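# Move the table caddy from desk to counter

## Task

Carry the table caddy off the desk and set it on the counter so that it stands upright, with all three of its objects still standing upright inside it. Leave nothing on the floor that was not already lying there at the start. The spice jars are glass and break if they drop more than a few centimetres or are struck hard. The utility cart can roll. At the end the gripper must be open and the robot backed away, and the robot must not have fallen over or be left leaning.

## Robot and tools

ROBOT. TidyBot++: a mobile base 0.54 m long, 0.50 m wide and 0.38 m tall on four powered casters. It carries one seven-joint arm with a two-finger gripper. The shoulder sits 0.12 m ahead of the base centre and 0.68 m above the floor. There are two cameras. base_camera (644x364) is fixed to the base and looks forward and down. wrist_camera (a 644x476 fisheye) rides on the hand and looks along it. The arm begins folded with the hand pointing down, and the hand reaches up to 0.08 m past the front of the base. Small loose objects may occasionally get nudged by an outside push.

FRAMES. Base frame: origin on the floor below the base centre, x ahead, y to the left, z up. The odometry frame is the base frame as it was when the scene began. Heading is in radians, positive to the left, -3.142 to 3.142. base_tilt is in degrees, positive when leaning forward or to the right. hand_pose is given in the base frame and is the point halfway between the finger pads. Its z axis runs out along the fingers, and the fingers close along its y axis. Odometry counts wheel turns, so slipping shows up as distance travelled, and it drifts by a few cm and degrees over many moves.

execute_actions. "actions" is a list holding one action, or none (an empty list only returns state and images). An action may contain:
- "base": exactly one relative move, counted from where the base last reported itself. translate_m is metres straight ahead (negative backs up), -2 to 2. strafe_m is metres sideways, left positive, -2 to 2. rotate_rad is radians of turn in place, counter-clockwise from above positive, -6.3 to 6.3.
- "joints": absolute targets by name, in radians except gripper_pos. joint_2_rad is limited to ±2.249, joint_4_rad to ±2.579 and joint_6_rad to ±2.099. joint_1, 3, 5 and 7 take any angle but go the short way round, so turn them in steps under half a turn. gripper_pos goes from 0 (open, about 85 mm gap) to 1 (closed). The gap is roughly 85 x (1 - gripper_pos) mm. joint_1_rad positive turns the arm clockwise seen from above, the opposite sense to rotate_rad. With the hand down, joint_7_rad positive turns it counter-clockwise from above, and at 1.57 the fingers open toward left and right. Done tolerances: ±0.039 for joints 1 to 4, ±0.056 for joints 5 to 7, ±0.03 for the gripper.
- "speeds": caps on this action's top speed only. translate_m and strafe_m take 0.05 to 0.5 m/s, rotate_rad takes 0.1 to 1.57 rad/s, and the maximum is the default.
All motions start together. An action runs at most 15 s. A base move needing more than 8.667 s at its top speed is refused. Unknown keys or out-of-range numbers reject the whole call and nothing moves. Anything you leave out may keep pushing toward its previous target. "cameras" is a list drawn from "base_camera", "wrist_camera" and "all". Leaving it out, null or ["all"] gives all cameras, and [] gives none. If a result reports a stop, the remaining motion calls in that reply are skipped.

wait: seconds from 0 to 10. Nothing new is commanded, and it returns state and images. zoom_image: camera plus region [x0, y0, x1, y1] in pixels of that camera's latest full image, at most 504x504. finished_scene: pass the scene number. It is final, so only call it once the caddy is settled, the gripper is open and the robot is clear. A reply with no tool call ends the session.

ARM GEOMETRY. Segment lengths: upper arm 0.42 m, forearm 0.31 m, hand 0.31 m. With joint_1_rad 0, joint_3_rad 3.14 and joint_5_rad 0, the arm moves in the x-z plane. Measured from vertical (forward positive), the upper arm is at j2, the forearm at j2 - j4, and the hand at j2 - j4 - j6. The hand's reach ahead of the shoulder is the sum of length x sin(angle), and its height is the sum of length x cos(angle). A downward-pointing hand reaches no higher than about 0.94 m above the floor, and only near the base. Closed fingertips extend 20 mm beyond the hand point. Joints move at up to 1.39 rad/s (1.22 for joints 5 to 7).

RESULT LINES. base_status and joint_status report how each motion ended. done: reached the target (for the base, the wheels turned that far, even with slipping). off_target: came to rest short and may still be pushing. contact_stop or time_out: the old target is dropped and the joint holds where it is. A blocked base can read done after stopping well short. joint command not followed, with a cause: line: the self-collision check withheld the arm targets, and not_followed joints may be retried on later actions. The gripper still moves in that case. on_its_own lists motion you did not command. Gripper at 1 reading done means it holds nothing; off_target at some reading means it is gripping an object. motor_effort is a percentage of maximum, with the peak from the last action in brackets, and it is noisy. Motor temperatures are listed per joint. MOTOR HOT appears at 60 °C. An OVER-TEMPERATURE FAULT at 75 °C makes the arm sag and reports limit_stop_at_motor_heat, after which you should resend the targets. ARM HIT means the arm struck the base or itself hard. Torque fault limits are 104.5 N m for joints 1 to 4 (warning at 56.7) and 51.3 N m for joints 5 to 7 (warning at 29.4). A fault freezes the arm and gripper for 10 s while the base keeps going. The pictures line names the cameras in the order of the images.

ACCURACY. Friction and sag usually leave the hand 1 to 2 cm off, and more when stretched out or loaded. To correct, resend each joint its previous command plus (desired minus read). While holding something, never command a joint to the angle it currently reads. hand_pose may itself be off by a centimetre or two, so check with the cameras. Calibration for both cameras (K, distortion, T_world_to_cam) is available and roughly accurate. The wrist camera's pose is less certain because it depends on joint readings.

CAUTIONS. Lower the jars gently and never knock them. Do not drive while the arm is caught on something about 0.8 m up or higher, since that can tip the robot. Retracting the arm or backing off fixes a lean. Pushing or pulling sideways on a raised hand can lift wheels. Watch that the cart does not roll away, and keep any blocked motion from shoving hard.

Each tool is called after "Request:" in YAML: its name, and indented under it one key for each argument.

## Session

Request:
execute_actions:
  actions: []

Scene clock: 0.00 s.
Motor temperatures (°C, as the motors report them): [31 30 28 26 39 34 35]
base_odometry: x=+0.000 y=+0.000 heading=+0.000 (m, m, rad; odometry frame)
base_tilt: forward=-0.6 right=-0.1 (deg)
base_status: not commanded
joint_positions: joint_1_rad=+0.015 joint_2_rad=-0.310 joint_3_rad=+3.178 joint_4_rad=-2.539 joint_5_rad=+0.049 joint_6_rad=-0.848 joint_7_rad=+1.591 gripper_pos=+0.000
joint_status: not commanded
motor_effort: joint_1_rad=+0 joint_2_rad=-3 joint_3_rad=+0 joint_4_rad=+15 joint_5_rad=+0 joint_6_rad=+1 joint_7_rad=-1 (%)
hand_pose: x=+0.2596 y=-0.0160 z=+0.5798 quat_wxyz=(+0.015, +0.999, +0.000, +0.032) (m; base frame)
pictures: base_camera, wrist_camera
camera_calibration (this result's frames):
wrist_camera: T_world_to_cam=[[0.0117649, -0.998799, 0.0475588, -0.0491334], [-0.999845, -0.0123731, -0.0125128, 0.313087], [0.0130863, -0.0474042, -0.99879, 0.712207], [0, 0, 0, 1]] pos_world=[0.304297, -0.0114389, 0.717599]
Images, in order (width x height): base_camera 644x364, wrist_camera 644x476.

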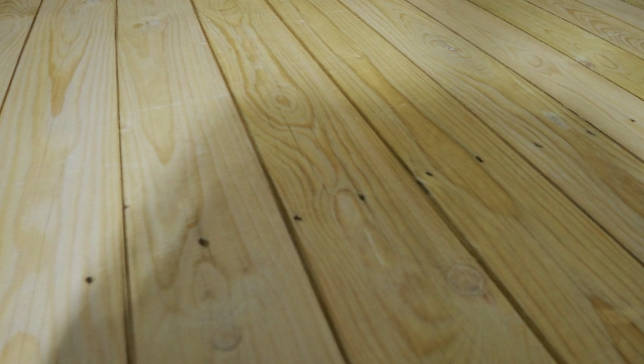

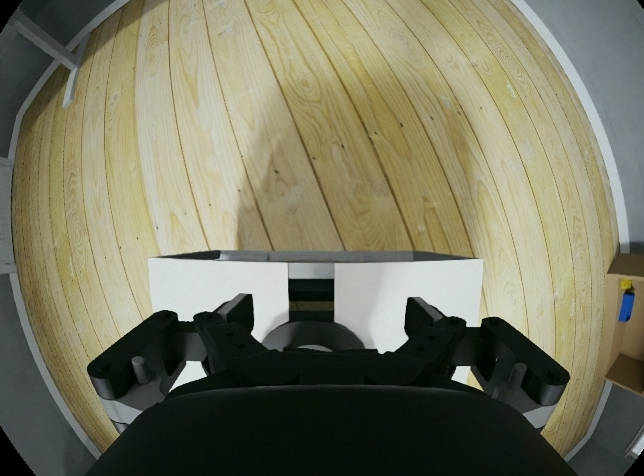

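Request:
execute_actions:
  actions:
    - {"base":{"rotate_rad":0.45},"joints":{"joint_1_rad":0.0,"joint_2_rad":-0.1,"joint_3_rad":3.12,"joint_4_rad":-0.9,"joint_5_rad":-0.02,"joint_6_rad":-1.3,"joint_7_rad":1.55}}

Scene clock: 5.43 s.
Motor temperatures (°C, as the motors report them): [31 30 28 26 39 34 35]
base_odometry: x=+0.000 y=+0.000 heading=+0.449 (m, m, rad; odometry frame)
base_tilt: forward=-0.6 right=-0.1 (deg)
base_status: done
joint_positions: joint_1_rad=+0.013 joint_2_rad=-0.118 joint_3_rad=+3.143 joint_4_rad=-0.916 joint_5_rad=+0.004 joint_6_rad=-1.264 joint_7_rad=+1.581 gripper_pos=+0.000
joint_status: all done
motor_effort: joint_1_rad=+1(2) joint_2_rad=-14(15) joint_3_rad=+0(1) joint_4_rad=+19(22) joint_5_rad=+0(0) joint_6_rad=+7(7) joint_7_rad=-1(0) (%)
hand_pose: x=+0.5693 y=-0.0063 z=+1.1721 quat_wxyz=(+0.008, +0.858, -0.002, +0.514) (m; base frame)
pictures: base_camera, wrist_camera
camera_calibration (this result's frames):
wrist_camera: T_world_to_cam=[[-0.0216818, -0.999277, 0.0312201, -0.0330655], [-0.516598, -0.0155376, -0.856087, 1.34392], [0.855953, -0.0346897, -0.515888, 0.254419], [0, 0, 0, 1]] pos_world=[0.47578, -0.00333451, 1.2828]
Images, in order (width x height): base_camera 644x364, wrist_camera 644x476.

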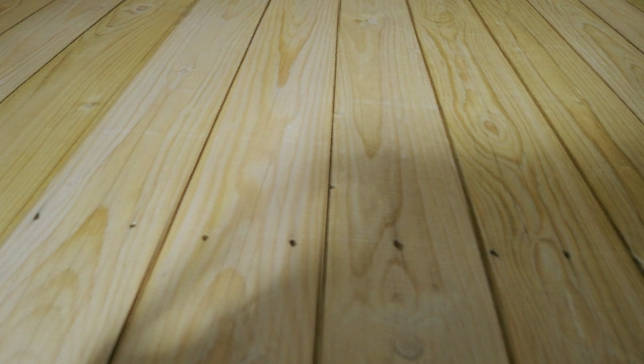

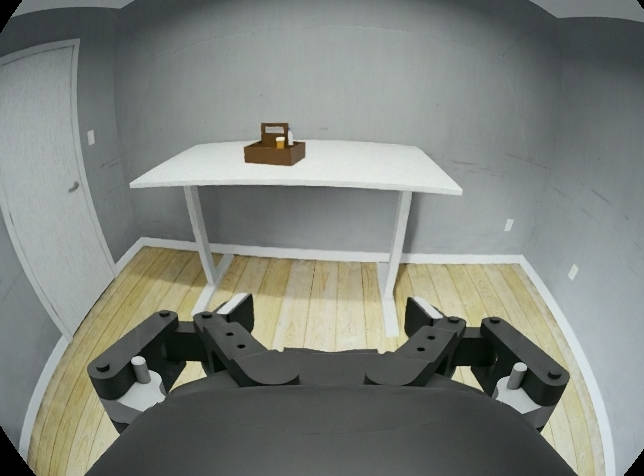

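Request:
zoom_image:
  camera: "wrist_camera"
  region: [225, 110, 325, 190]

Region (225, 110, 325, 190) of wrist_camera's 644x476 image, scaled by 5.040; it fills the top 403 rows of this view, and the rest is white.

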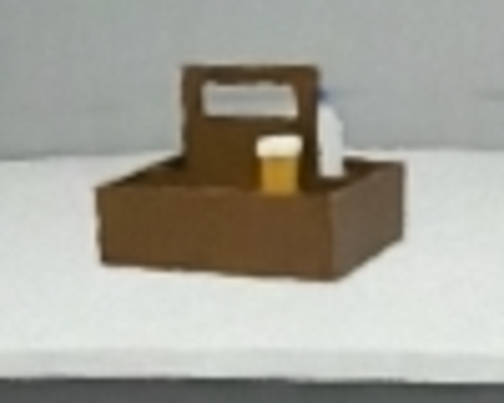

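Request:
execute_actions:
  actions:
    - {"base":{"translate_m":0.85},"joints":{"joint_1_rad":-0.2,"joint_6_rad":-1.42,"gripper_pos":0.15}}

Scene clock: 26.30 s.
Motor temperatures (°C, as the motors report them): [31 30 28 26 39 34 35]
base_odometry: x=+0.766 y=+0.370 heading=+0.450 (m, m, rad; odometry frame)
base_tilt: forward=-0.6 right=-0.1 (deg)
base_status: done
joint_positions: joint_1_rad=-0.192 joint_2_rad=-0.098 joint_3_rad=+3.136 joint_4_rad=-0.914 joint_5_rad=+0.000 joint_6_rad=-1.388 joint_7_rad=+1.581 gripper_pos=+0.150
joint_status: all done
motor_effort: joint_1_rad=+1(1) joint_2_rad=-14(17) joint_3_rad=+0(2) joint_4_rad=+18(19) joint_5_rad=+0(1) joint_6_rad=+7(7) joint_7_rad=-1(1) (%)
hand_pose: x=+0.5489 y=+0.0879 z=+1.1316 quat_wxyz=(-0.042, +0.887, +0.093, +0.450) (m; base frame)
pictures: base_camera, wrist_camera
camera_calibration (this result's frames):
wrist_camera: T_world_to_cam=[[0.196013, -0.980162, 0.0293441, -0.0571681], [-0.615376, -0.146251, -0.774547, 1.27362], [0.763473, 0.133764, -0.631835, 0.421376], [0, 0, 0, 1]] pos_world=[0.473254, 0.0738704, 1.2544]
Images, in order (width x height): base_camera 644x364, wrist_camera 644x476.

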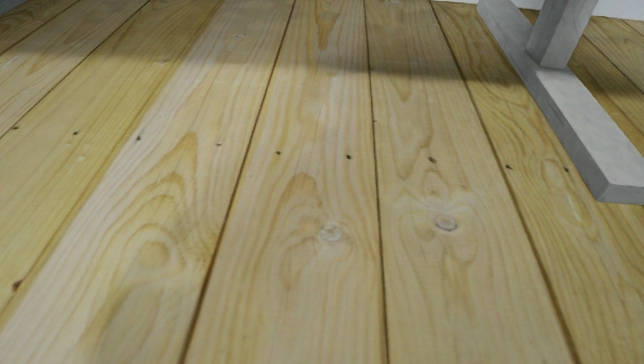

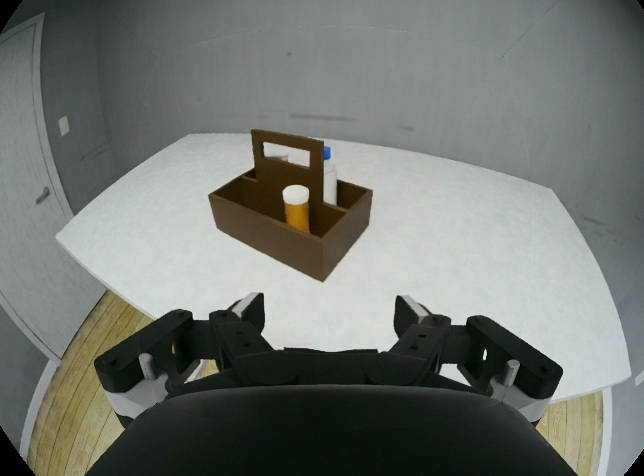

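Request:
zoom_image:
  camera: "wrist_camera"
  region: [200, 115, 390, 295]

Region (200, 115, 390, 295) of wrist_camera's 644x476 image, scaled by 2.653; it fills the top 477 rows of this view, and the rest is white.

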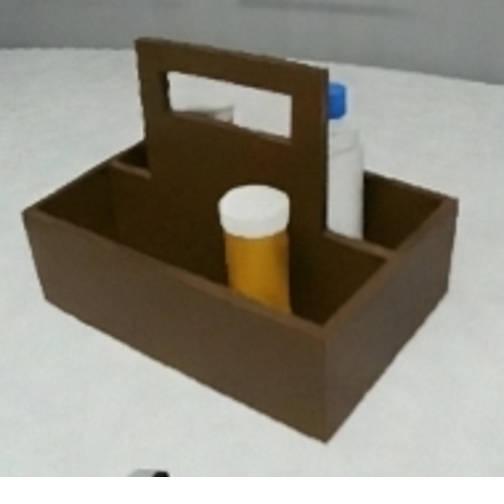

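Request:
execute_actions:
  actions:
    - {"base":{"rotate_rad":-0.339},"joints":{"joint_1_rad":-0.357,"joint_3_rad":3.15,"joint_5_rad":-1.08,"joint_6_rad":-1.595,"joint_7_rad":2.402}}
  cameras: []

Request:
execute_actions:
  actions:
    - {"base":{"translate_m":0.15},"joints":{"joint_2_rad":0.362,"joint_4_rad":-0.493}}

Scene clock: 47.60 s.
Motor temperatures (°C, as the motors report them): [31 30 28 26 39 34 35]
base_odometry: x=+0.766 y=+0.370 heading=+0.112 (m, m, rad; odometry frame)
base_tilt: forward=-0.6 right=-0.1 (deg)
base_status: done
joint_positions: joint_1_rad=-0.353 joint_2_rad=-0.102 joint_3_rad=+3.140 joint_4_rad=-0.912 joint_5_rad=-1.087 joint_6_rad=-1.563 joint_7_rad=+2.387 gripper_pos=+0.150
joint_status: all done
motor_effort: joint_1_rad=+0(2) joint_2_rad=-11(17) joint_3_rad=+0(3) joint_4_rad=+15(19) joint_5_rad=-6(5) joint_6_rad=+6(7) joint_7_rad=-1(0) (%)
hand_pose: x=+0.2914 y=+0.3590 z=+1.2141 quat_wxyz=(-0.395, +0.557, +0.597, +0.422) (m; base frame)
pictures: none
No camera images: the call's "cameras" was empty. Leave "cameras" out to get every camera's image.

Scene clock: 49.57 s.
Motor temperatures (°C, as the motors report them): [31 30 28 26 39 34 35]
base_odometry: x=+0.915 y=+0.386 heading=+0.111 (m, m, rad; odometry frame)
base_tilt: forward=-0.6 right=-0.1 (deg)
base_status: done
joint_positions: joint_1_rad=-0.353 joint_2_rad=+0.365 joint_3_rad=+3.140 joint_4_rad=-0.510 joint_5_rad=-1.087 joint_6_rad=-1.563 joint_7_rad=+2.387 gripper_pos=+0.150
joint_status: all done
motor_effort: joint_1_rad=+0(1) joint_2_rad=-30(40) joint_3_rad=-2(2) joint_4_rad=+16(18) joint_5_rad=-7(8) joint_6_rad=+6(7) joint_7_rad=-1(1) (%)
hand_pose: x=+0.4789 y=+0.4279 z=+1.1668 quat_wxyz=(-0.407, +0.574, +0.589, +0.398) (m; base frame)
pictures: base_camera, wrist_camera
camera_calibration (this result's frames):
wrist_camera: T_world_to_cam=[[0.999707, 0.0129236, 0.020452, -0.51069], [0.0239098, -0.398784, -0.916733, 1.27539], [-0.00369156, 0.916954, -0.398977, 0.212133], [0, 0, 0, 1]] pos_world=[0.48083, 0.320687, 1.26427]
Images, in order (width x height): base_camera 644x364, wrist_camera 644x476.

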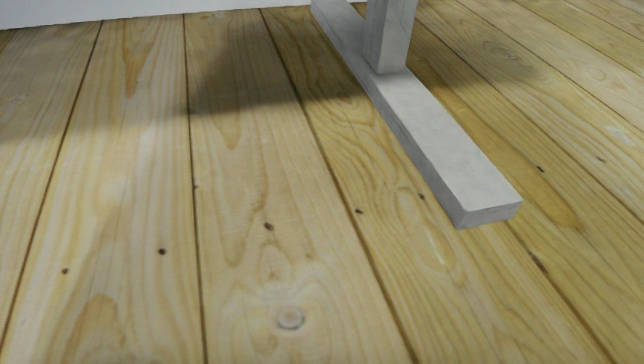

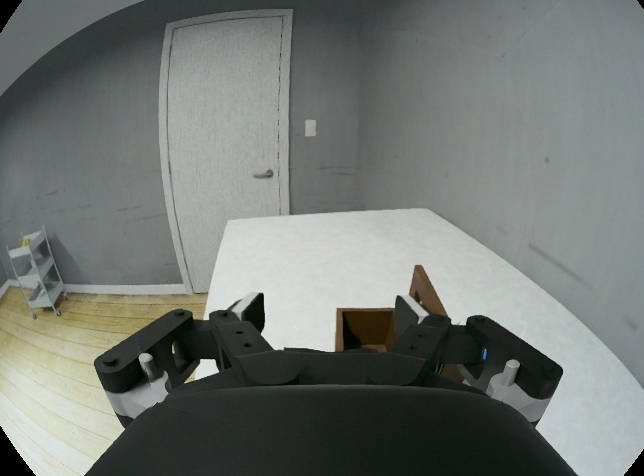

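Request:
execute_actions:
  actions:
    - {"base":{"translate_m":0.09},"joints":{"joint_5_rad":-1.04},"speeds":{"translate_m":0.2}}
  cameras: ["wrist_camera"]

Scene clock: 55.37 s.
Motor temperatures (°C, as the motors report them): [31 30 28 26 39 34 35]
base_odometry: x=+1.005 y=+0.396 heading=+0.110 (m, m, rad; odometry frame)
base_tilt: forward=-0.6 right=-0.1 (deg)
base_status: done
joint_positions: joint_1_rad=-0.354 joint_2_rad=+0.367 joint_3_rad=+3.140 joint_4_rad=-0.509 joint_5_rad=-1.060 joint_6_rad=-1.563 joint_7_rad=+2.387 gripper_pos=+0.150
joint_status: all done
motor_effort: joint_1_rad=+0(1) joint_2_rad=-32(35) joint_3_rad=-3(2) joint_4_rad=+16(17) joint_5_rad=-7(8) joint_6_rad=+6(6) joint_7_rad=-1(1) (%)
hand_pose: x=+0.4851 y=+0.4264 z=+1.1607 quat_wxyz=(-0.396, +0.581, +0.589, +0.398) (m; base frame)
pictures: wrist_camera
camera_calibration (this result's frames):
wrist_camera: T_world_to_cam=[[0.999635, -0.00296034, 0.0268469, -0.517276], [0.0231663, -0.417075, -0.908577, 1.26768], [0.0138869, 0.908867, -0.416855, 0.226781], [0, 0, 0, 1]] pos_world=[0.484571, 0.321072, 1.26021]
Images, in order (width x height): wrist_camera 644x476.

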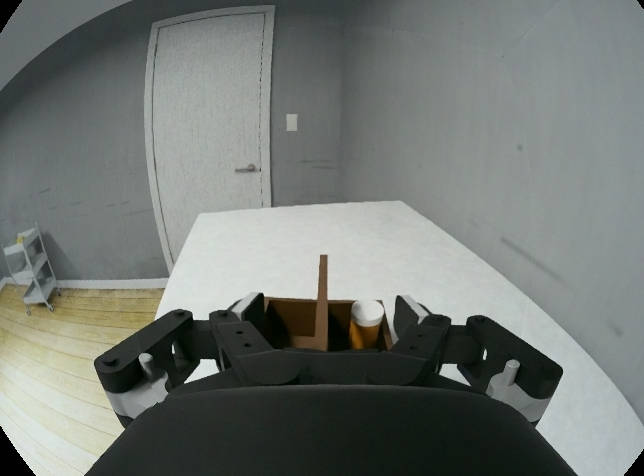

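Request:
execute_actions:
  actions:
    - {"base":{"strafe_m":0.026},"joints":{"joint_2_rad":0.232,"joint_4_rad":-0.918,"joint_5_rad":-1.108,"joint_6_rad":-1.398,"joint_7_rad":2.64}}
  cameras: ["wrist_camera"]

Scene clock: 63.00 s.
Motor temperatures (°C, as the motors report them): [31 30 28 26 39 34 35]
base_odometry: x=+1.002 y=+0.422 heading=+0.110 (m, m, rad; odometry frame)
base_tilt: forward=-0.6 right=-0.1 (deg)
base_status: done
joint_positions: joint_1_rad=-0.360 joint_2_rad=+0.243 joint_3_rad=+3.140 joint_4_rad=-0.898 joint_5_rad=-1.087 joint_6_rad=-1.431 joint_7_rad=+2.611 gripper_pos=+0.150
joint_status: all done
motor_effort: joint_1_rad=+1(3) joint_2_rad=-28(31) joint_3_rad=-2(3) joint_4_rad=+18(19) joint_5_rad=-8(8) joint_6_rad=+4(4) joint_7_rad=-1(1) (%)
hand_pose: x=+0.4769 y=+0.4282 z=+1.1093 quat_wxyz=(-0.403, +0.580, +0.587, +0.397) (m; base frame)
pictures: wrist_camera
camera_calibration (this result's frames):
wrist_camera: T_world_to_cam=[[0.999847, 0.00099473, 0.017472, -0.499131], [0.0163643, -0.406983, -0.913289, 1.22612], [0.00620231, 0.913435, -0.406937, 0.194568], [0, 0, 0, 1]] pos_world=[0.477783, 0.321782, 1.2077]
Images, in order (width x height): wrist_camera 644x476.

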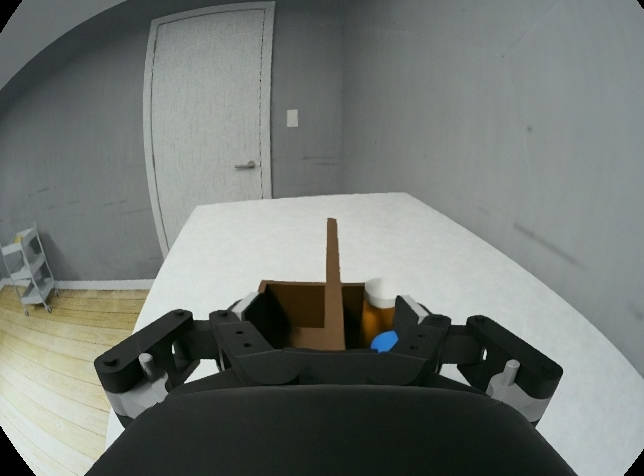

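Request:
execute_actions:
  actions:
    - {"joints":{"gripper_pos":1.0}}
  cameras: ["wrist_camera"]

Scene clock: 70.13 s.
Motor temperatures (°C, as the motors report them): [31 30 28 26 39 34 35]
base_odometry: x=+1.002 y=+0.422 heading=+0.110 (m, m, rad; odometry frame)
base_tilt: forward=-0.6 right=-0.1 (deg)
base_status: not commanded
joint_positions: joint_1_rad=-0.359 joint_2_rad=+0.242 joint_3_rad=+3.140 joint_4_rad=-0.900 joint_5_rad=-1.090 joint_6_rad=-1.428 joint_7_rad=+2.611 gripper_pos=+0.925
joint_status: gripper_pos off_target (ended at +0.925, target +1.000)
motor_effort: joint_1_rad=+0(1) joint_2_rad=-29(30) joint_3_rad=-1(3) joint_4_rad=+19(19) joint_5_rad=-8(9) joint_6_rad=+4(5) joint_7_rad=-1(1) (%)
hand_pose: x=+0.4768 y=+0.4283 z=+1.1102 quat_wxyz=(-0.404, +0.579, +0.585, +0.398) (m; base frame)
pictures: wrist_camera
camera_calibration (this result's frames):
wrist_camera: T_world_to_cam=[[0.999863, -0.000476025, 0.0165304, -0.497378], [0.0149309, -0.403755, -0.914745, 1.22793], [0.00710967, 0.914867, -0.403693, 0.190156], [0, 0, 0, 1]] pos_world=[0.477624, 0.321579, 1.20823]
Images, in order (width x height): wrist_camera 644x476.

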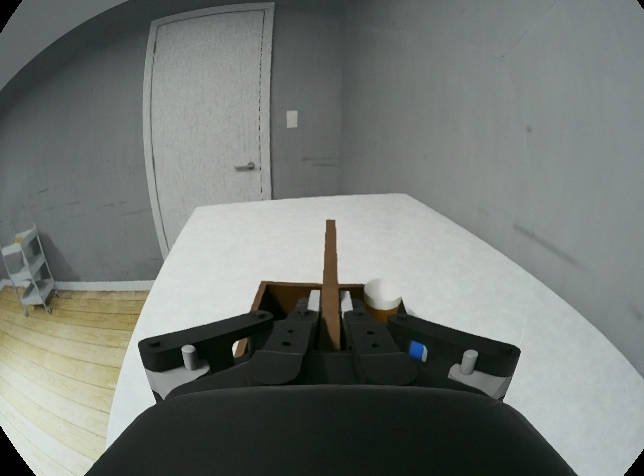

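Request:
execute_actions:
  actions:
    - {"joints":{"joint_2_rad":0.22,"joint_4_rad":-0.722,"joint_5_rad":-1.09,"joint_6_rad":-1.51,"joint_7_rad":2.46,"gripper_pos":1.0}}
  cameras: ["wrist_camera"]

Scene clock: 74.30 s.
Motor temperatures (°C, as the motors report them): [31 30 28 26 39 34 35]
base_odometry: x=+1.002 y=+0.422 heading=+0.110 (m, m, rad; odometry frame)
base_tilt: forward=-0.6 right=-0.1 (deg)
base_status: not commanded
joint_positions: joint_1_rad=-0.359 joint_2_rad=+0.246 joint_3_rad=+3.140 joint_4_rad=-0.756 joint_5_rad=-1.083 joint_6_rad=-1.497 joint_7_rad=+2.488 gripper_pos=+0.925
joint_status: gripper_pos off_target (ended at +0.925, target +1.000); the others done
motor_effort: joint_1_rad=+0(0) joint_2_rad=-34(37) joint_3_rad=-2(3) joint_4_rad=+21(23) joint_5_rad=-12(12) joint_6_rad=+8(8) joint_7_rad=-1(1) (%)
hand_pose: x=+0.4563 y=+0.4217 z=+1.1499 quat_wxyz=(-0.406, +0.577, +0.586, +0.398) (m; base frame)
pictures: wrist_camera
camera_calibration (this result's frames):
wrist_camera: T_world_to_cam=[[0.999852, 0.00594851, 0.0161598, -0.479849], [0.0171899, -0.400108, -0.916307, 1.26107], [0.00101499, 0.916449, -0.400151, 0.210423], [0, 0, 0, 1]] pos_world=[0.457887, 0.314577, 1.24748]
Images, in order (width x height): wrist_camera 644x476.

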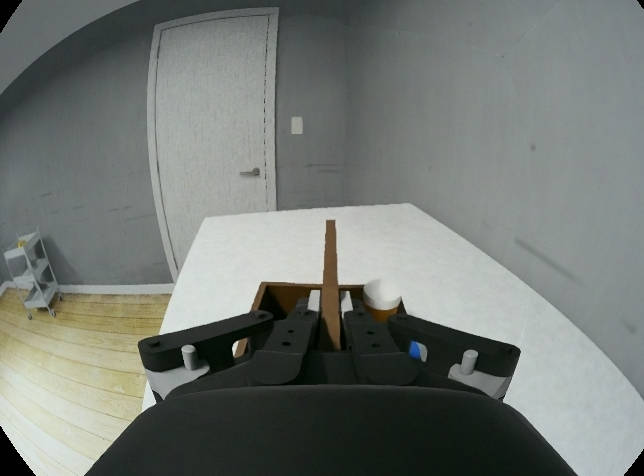

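Request:
execute_actions:
  actions:
    - {"base":{"translate_m":-1.0},"joints":{"joint_1_rad":0.55,"gripper_pos":1.0}}
  cameras: ["wrist_camera"]

Request:
execute_actions:
  actions:
    - {"base":{"rotate_rad":-2.87},"speeds":{"rotate_rad":1.0}}

Scene clock: 83.27 s.
Motor temperatures (°C, as the motors report them): [31 30 28 26 39 34 35]
base_odometry: x=+0.008 y=+0.313 heading=+0.110 (m, m, rad; odometry frame)
base_tilt: forward=-0.6 right=-0.1 (deg)
base_status: done
joint_positions: joint_1_rad=+0.545 joint_2_rad=+0.244 joint_3_rad=+3.143 joint_4_rad=-0.755 joint_5_rad=-1.078 joint_6_rad=-1.500 joint_7_rad=+2.488 gripper_pos=+0.925
joint_status: gripper_pos off_target (ended at +0.925, target +1.000); the others done
motor_effort: joint_1_rad=+0(2) joint_2_rad=-33(37) joint_3_rad=-1(4) joint_4_rad=+21(22) joint_5_rad=-12(13) joint_6_rad=+8(8) joint_7_rad=-1(0) (%)
hand_pose: x=+0.6583 y=-0.0062 z=+1.1485 quat_wxyz=(-0.189, +0.777, +0.275, +0.534) (m; base frame)
pictures: wrist_camera
camera_calibration (this result's frames):
wrist_camera: T_world_to_cam=[[0.620125, -0.784294, 0.0181042, -0.436362], [-0.30819, -0.264772, -0.913737, 1.29719], [0.721432, 0.561052, -0.405903, 0.132013], [0, 0, 0, 1]] pos_world=[0.575141, -0.0728435, 1.24677]
Images, in order (width x height): wrist_camera 644x476.

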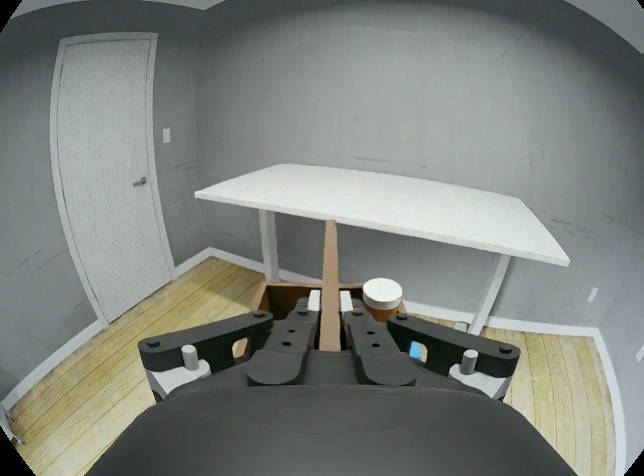

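Scene clock: 87.27 s.
Motor temperatures (°C, as the motors report them): [31 30 28 27 39 34 35]
base_odometry: x=+0.008 y=+0.313 heading=-2.759 (m, m, rad; odometry frame)
base_tilt: forward=-0.6 right=-0.1 (deg)
base_status: done
joint_positions: joint_1_rad=+0.553 joint_2_rad=+0.248 joint_3_rad=+3.147 joint_4_rad=-0.755 joint_5_rad=-1.075 joint_6_rad=-1.500 joint_7_rad=+2.488 gripper_pos=+0.925
joint_status: not commanded
motor_effort: joint_1_rad=+0(4) joint_2_rad=-33(35) joint_3_rad=-2(4) joint_4_rad=+21(22) joint_5_rad=-12(13) joint_6_rad=+8(9) joint_7_rad=-1(1) (%)
hand_pose: x=+0.6598 y=-0.0138 z=+1.1460 quat_wxyz=(-0.186, +0.780, +0.270, +0.533) (m; base frame)
pictures: base_camera, wrist_camera
camera_calibration (this result's frames):
wrist_camera: T_world_to_cam=[[0.609442, -0.792662, 0.0163391, -0.434237], [-0.316209, -0.261914, -0.911818, 1.29645], [0.727044, 0.550534, -0.410269, 0.135259], [0, 0, 0, 1]] pos_world=[0.576252, -0.0791102, 1.24471]
Images, in order (width x height): base_camera 644x364, wrist_camera 644x476.

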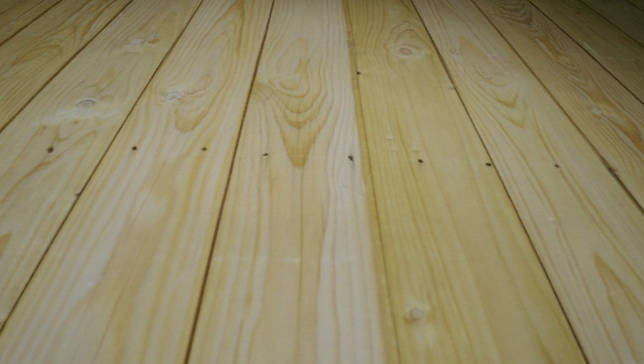

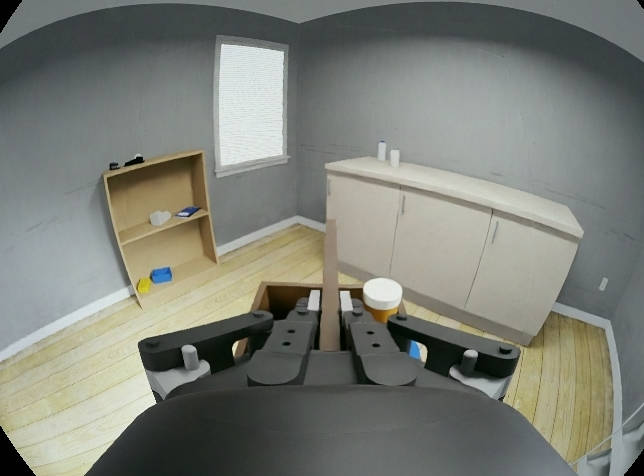

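Request:
execute_actions:
  actions:
    - {"base":{"translate_m":1.64}}

Scene clock: 97.93 s.
Motor temperatures (°C, as the motors report them): [31 30 28 27 39 34 35]
base_odometry: x=-1.515 y=-0.297 heading=-2.760 (m, m, rad; odometry frame)
base_tilt: forward=-0.6 right=-0.1 (deg)
base_status: done
joint_positions: joint_1_rad=+0.553 joint_2_rad=+0.248 joint_3_rad=+3.147 joint_4_rad=-0.755 joint_5_rad=-1.075 joint_6_rad=-1.502 joint_7_rad=+2.488 gripper_pos=+0.925
joint_status: not commanded
motor_effort: joint_1_rad=+0(1) joint_2_rad=-33(36) joint_3_rad=-2(4) joint_4_rad=+21(22) joint_5_rad=-12(13) joint_6_rad=+8(9) joint_7_rad=-1(0) (%)
hand_pose: x=+0.6598 y=-0.0137 z=+1.1454 quat_wxyz=(-0.186, +0.781, +0.270, +0.532) (m; base frame)
pictures: base_camera, wrist_camera
camera_calibration (this result's frames):
wrist_camera: T_world_to_cam=[[0.610301, -0.792021, 0.0153432, -0.433625], [-0.317281, -0.26214, -0.911381, 1.29615], [0.725855, 0.551349, -0.411278, 0.136959], [0, 0, 0, 1]] pos_world=[0.576472, -0.0791801, 1.24426]
Images, in order (width x height): base_camera 644x364, wrist_camera 644x476.

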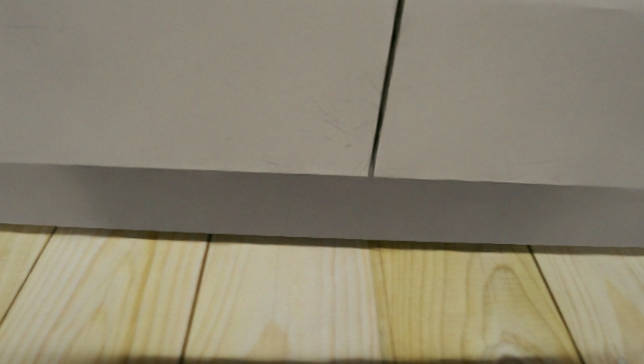

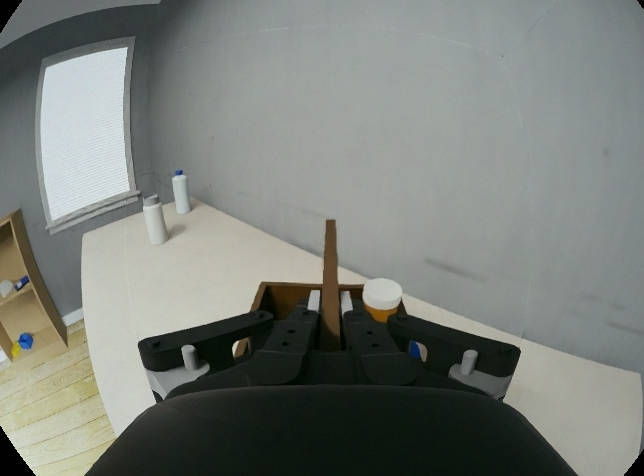

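Request:
execute_actions:
  actions:
    - {"joints":{"joint_4_rad":-0.955,"joint_5_rad":-1.152,"joint_6_rad":-1.351,"joint_7_rad":2.706,"gripper_pos":1.0}}
  cameras: []

Scene clock: 103.57 s.
Motor temperatures (°C, as the motors report them): [31 30 28 27 39 34 35]
base_odometry: x=-1.515 y=-0.297 heading=-2.760 (m, m, rad; odometry frame)
base_tilt: forward=-0.6 right=+0.0 (deg)
base_status: not commanded
joint_positions: joint_1_rad=+0.553 joint_2_rad=+0.252 joint_3_rad=+3.147 joint_4_rad=-0.962 joint_5_rad=-1.097 joint_6_rad=-1.400 joint_7_rad=+2.678 gripper_pos=+0.925
joint_status: gripper_pos off_target (ended at +0.925, target +1.000); the others done
motor_effort: joint_1_rad=+1(2) joint_2_rad=-36(38) joint_3_rad=-3(3) joint_4_rad=+23(25) joint_5_rad=-13(14) joint_6_rad=+6(7) joint_7_rad=-1(1) (%)
hand_pose: x=+0.6868 y=-0.0310 z=+1.0863 quat_wxyz=(-0.184, +0.780, +0.270, +0.533) (m; base frame)
pictures: none
No camera images: the call's "cameras" was empty. Leave "cameras" out to get every camera's image.

Request:
execute_actions:
  actions:
    - {"joints":{"joint_4_rad":-1.005,"joint_5_rad":-1.162,"joint_6_rad":-1.325,"joint_7_rad":2.748,"gripper_pos":1.0}}
  cameras: []

Scene clock: 106.20 s.
Motor temperatures (°C, as the motors report them): [31 30 28 27 39 34 35]
base_odometry: x=-1.515 y=-0.297 heading=-2.760 (m, m, rad; odometry frame)
base_tilt: forward=-0.6 right=-0.1 (deg)
base_status: not commanded
joint_positions: joint_1_rad=+0.553 joint_2_rad=+0.252 joint_3_rad=+3.147 joint_4_rad=-1.012 joint_5_rad=-1.107 joint_6_rad=-1.374 joint_7_rad=+2.720 gripper_pos=+0.925
joint_status: gripper_pos off_target (ended at +0.925, target +1.000); the others done
motor_effort: joint_1_rad=+1(0) joint_2_rad=-35(37) joint_3_rad=-3(2) joint_4_rad=+23(24) joint_5_rad=-14(15) joint_6_rad=+5(6) joint_7_rad=-1(1) (%)
hand_pose: x=+0.6920 y=-0.0342 z=+1.0720 quat_wxyz=(-0.185, +0.780, +0.268, +0.534) (m; base frame)
pictures: none
No camera images: the call's "cameras" was empty. Leave "cameras" out to get every camera's image.

Request:
execute_actions:
  actions:
    - {"joints":{"joint_4_rad":-1.04,"joint_5_rad":-1.165,"joint_6_rad":-1.315,"joint_7_rad":2.775,"gripper_pos":1.0}}
  cameras: ["wrist_camera"]

Scene clock: 108.30 s.
Motor temperatures (°C, as the motors report them): [31 30 28 27 39 34 35]
base_odometry: x=-1.515 y=-0.297 heading=-2.760 (m, m, rad; odometry frame)
base_tilt: forward=-0.6 right=-0.1 (deg)
base_status: not commanded
joint_positions: joint_1_rad=+0.553 joint_2_rad=+0.248 joint_3_rad=+3.147 joint_4_rad=-1.036 joint_5_rad=-1.121 joint_6_rad=-1.360 joint_7_rad=+2.745 gripper_pos=+0.925
joint_status: gripper_pos off_target (ended at +0.925, target +1.000); the others done
motor_effort: joint_1_rad=+0(1) joint_2_rad=-33(36) joint_3_rad=-2(3) joint_4_rad=+22(23) joint_5_rad=-12(14) joint_6_rad=+5(5) joint_7_rad=-1(1) (%)
hand_pose: x=+0.6931 y=-0.0337 z=+1.0704 quat_wxyz=(-0.184, +0.776, +0.268, +0.540) (m; base frame)
pictures: wrist_camera
camera_calibration (this result's frames):
wrist_camera: T_world_to_cam=[[0.605742, -0.795373, 0.0213928, -0.472025], [-0.303753, -0.256016, -0.917709, 1.23072], [0.735398, 0.549397, -0.396677, 0.0705868], [0, 0, 0, 1]] pos_world=[0.607851, -0.0991311, 1.16754]
Images, in order (width x height): wrist_camera 644x476.

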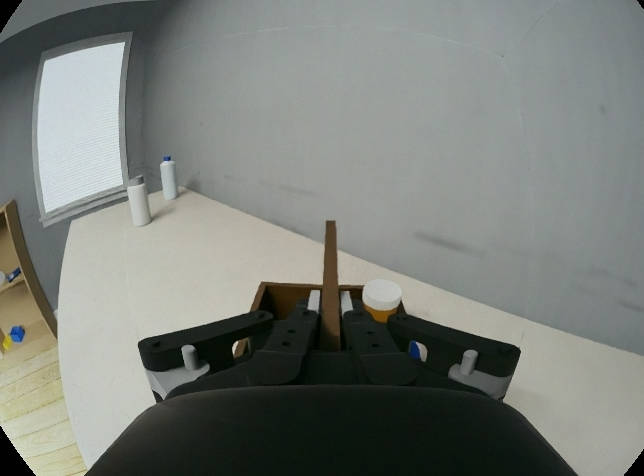

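Contact made. Unload, then release.

Request:
execute_actions:
  actions:
    - {"joints":{"joint_2_rad":0.245,"joint_4_rad":-1.045,"joint_5_rad":-1.12,"joint_6_rad":-1.36,"gripper_pos":1.0}}
  cameras: []

Request:
execute_actions:
  actions:
    - {"joints":{"joint_4_rad":-1.036,"gripper_pos":0.65}}
  cameras: ["wrist_camera"]

Scene clock: 111.23 s.
Motor temperatures (°C, as the motors report them): [31 30 28 27 39 34 35]
base_odometry: x=-1.515 y=-0.297 heading=-2.760 (m, m, rad; odometry frame)
base_tilt: forward=-0.6 right=-0.1 (deg)
base_status: not commanded
joint_positions: joint_1_rad=+0.553 joint_2_rad=+0.248 joint_3_rad=+3.147 joint_4_rad=-1.036 joint_5_rad=-1.121 joint_6_rad=-1.360 joint_7_rad=+2.745 gripper_pos=+0.925
joint_status: gripper_pos off_target (ended at +0.925, target +1.000); the others done
motor_effort: joint_1_rad=+1(1) joint_2_rad=-30(33) joint_3_rad=-2(3) joint_4_rad=+19(22) joint_5_rad=-9(12) joint_6_rad=+2(5) joint_7_rad=+0(1) (%)
hand_pose: x=+0.6932 y=-0.0337 z=+1.0702 quat_wxyz=(-0.185, +0.777, +0.268, +0.540) (m; base frame)
pictures: none
No camera images: the call's "cameras" was empty. Leave "cameras" out to get every camera's image.

Scene clock: 111.97 s.
Motor temperatures (°C, as the motors report them): [31 30 28 27 39 34 35]
base_odometry: x=-1.515 y=-0.297 heading=-2.760 (m, m, rad; odometry frame)
base_tilt: forward=-0.6 right=-0.1 (deg)
base_status: not commanded
joint_positions: joint_1_rad=+0.553 joint_2_rad=+0.248 joint_3_rad=+3.147 joint_4_rad=-1.036 joint_5_rad=-1.121 joint_6_rad=-1.360 joint_7_rad=+2.745 gripper_pos=+0.650
joint_status: all done
motor_effort: joint_1_rad=+0(1) joint_2_rad=-30(30) joint_3_rad=-2(2) joint_4_rad=+19(19) joint_5_rad=-9(9) joint_6_rad=+3(3) joint_7_rad=-1(1) (%)
hand_pose: x=+0.6932 y=-0.0337 z=+1.0702 quat_wxyz=(-0.185, +0.777, +0.268, +0.540) (m; base frame)
pictures: wrist_camera
camera_calibration (this result's frames):
wrist_camera: T_world_to_cam=[[0.60575, -0.795379, 0.0209407, -0.471584], [-0.30413, -0.255781, -0.91765, 1.23074], [0.735236, 0.549498, -0.396838, 0.0707783], [0, 0, 0, 1]] pos_world=[0.607929, -0.0991793, 1.16735]
Images, in order (width x height): wrist_camera 644x476.

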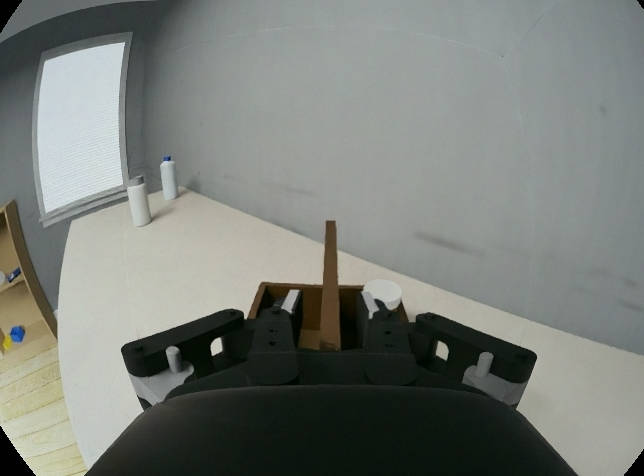

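Request:
execute_actions:
  actions:
    - {"joints":{"joint_4_rad":-0.8,"gripper_pos":0.5}}
  cameras: []

Request:
execute_actions:
  actions:
    - {"base":{"translate_m":-0.6},"joints":{"joint_2_rad":-0.1,"joint_5_rad":-0.6,"joint_7_rad":2.05}}
  cameras: ["wrist_camera"]

Scene clock: 117.57 s.
Motor temperatures (°C, as the motors report them): [31 30 28 27 39 34 35]
base_odometry: x=-1.515 y=-0.297 heading=-2.760 (m, m, rad; odometry frame)
base_tilt: forward=-0.6 right=-0.1 (deg)
base_status: not commanded
joint_positions: joint_1_rad=+0.553 joint_2_rad=+0.246 joint_3_rad=+3.147 joint_4_rad=-0.815 joint_5_rad=-1.121 joint_6_rad=-1.360 joint_7_rad=+2.745 gripper_pos=+0.500
joint_status: all done
motor_effort: joint_1_rad=+1(1) joint_2_rad=-29(32) joint_3_rad=-1(2) joint_4_rad=+18(20) joint_5_rad=-8(9) joint_6_rad=+5(5) joint_7_rad=-1(1) (%)
hand_pose: x=+0.6876 y=-0.0301 z=+1.1598 quat_wxyz=(-0.112, +0.732, +0.316, +0.594) (m; base frame)
pictures: none
No camera images: the call's "cameras" was empty. Leave "cameras" out to get every camera's image.

Scene clock: 120.30 s.
Motor temperatures (°C, as the motors report them): [31 30 28 27 39 34 35]
base_odometry: x=-0.958 y=-0.074 heading=-2.761 (m, m, rad; odometry frame)
base_tilt: forward=-0.6 right=-0.1 (deg)
base_status: done
joint_positions: joint_1_rad=+0.553 joint_2_rad=-0.106 joint_3_rad=+3.147 joint_4_rad=-0.808 joint_5_rad=-0.621 joint_6_rad=-1.360 joint_7_rad=+2.075 gripper_pos=+0.500
joint_status: all done
motor_effort: joint_1_rad=+1(1) joint_2_rad=-13(36) joint_3_rad=+0(2) joint_4_rad=+16(20) joint_5_rad=-4(9) joint_6_rad=+7(8) joint_7_rad=-1(1) (%)
hand_pose: x=+0.5439 y=-0.0555 z=+1.2304 quat_wxyz=(-0.001, +0.819, +0.076, +0.569) (m; base frame)
pictures: wrist_camera
camera_calibration (this result's frames):
wrist_camera: T_world_to_cam=[[0.114729, -0.98804, 0.103027, -0.246535], [-0.387248, -0.139989, -0.911286, 1.37059], [0.91481, 0.0646538, -0.398677, 0.133758], [0, 0, 0, 1]] pos_world=[0.43668, -0.0603658, 1.32773]
Images, in order (width x height): wrist_camera 644x476.

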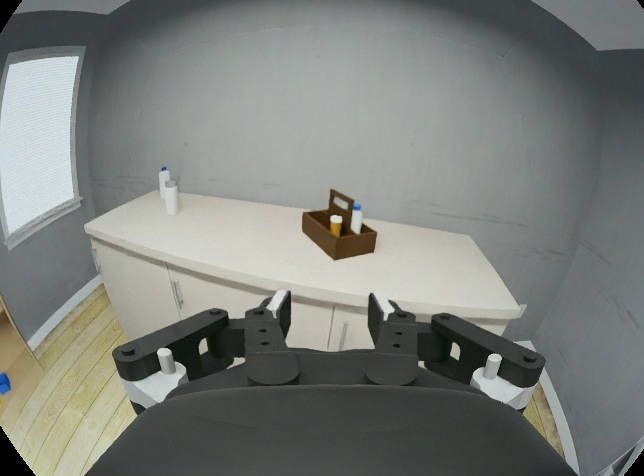

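Request:
zoom_image:
  camera: "wrist_camera"
  region: [285, 175, 395, 275]

Region (285, 175, 395, 275) of wrist_camera's 644x476 image, scaled by 4.582; it fills the top 458 rows of this view, and the rest is white.

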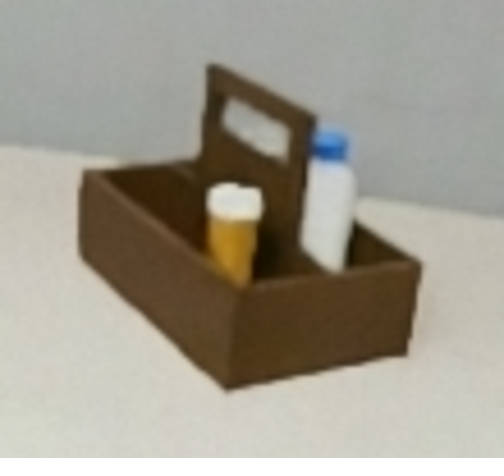

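Request:
finished_scene:
  scene: 2

The scene is finished: the task was done.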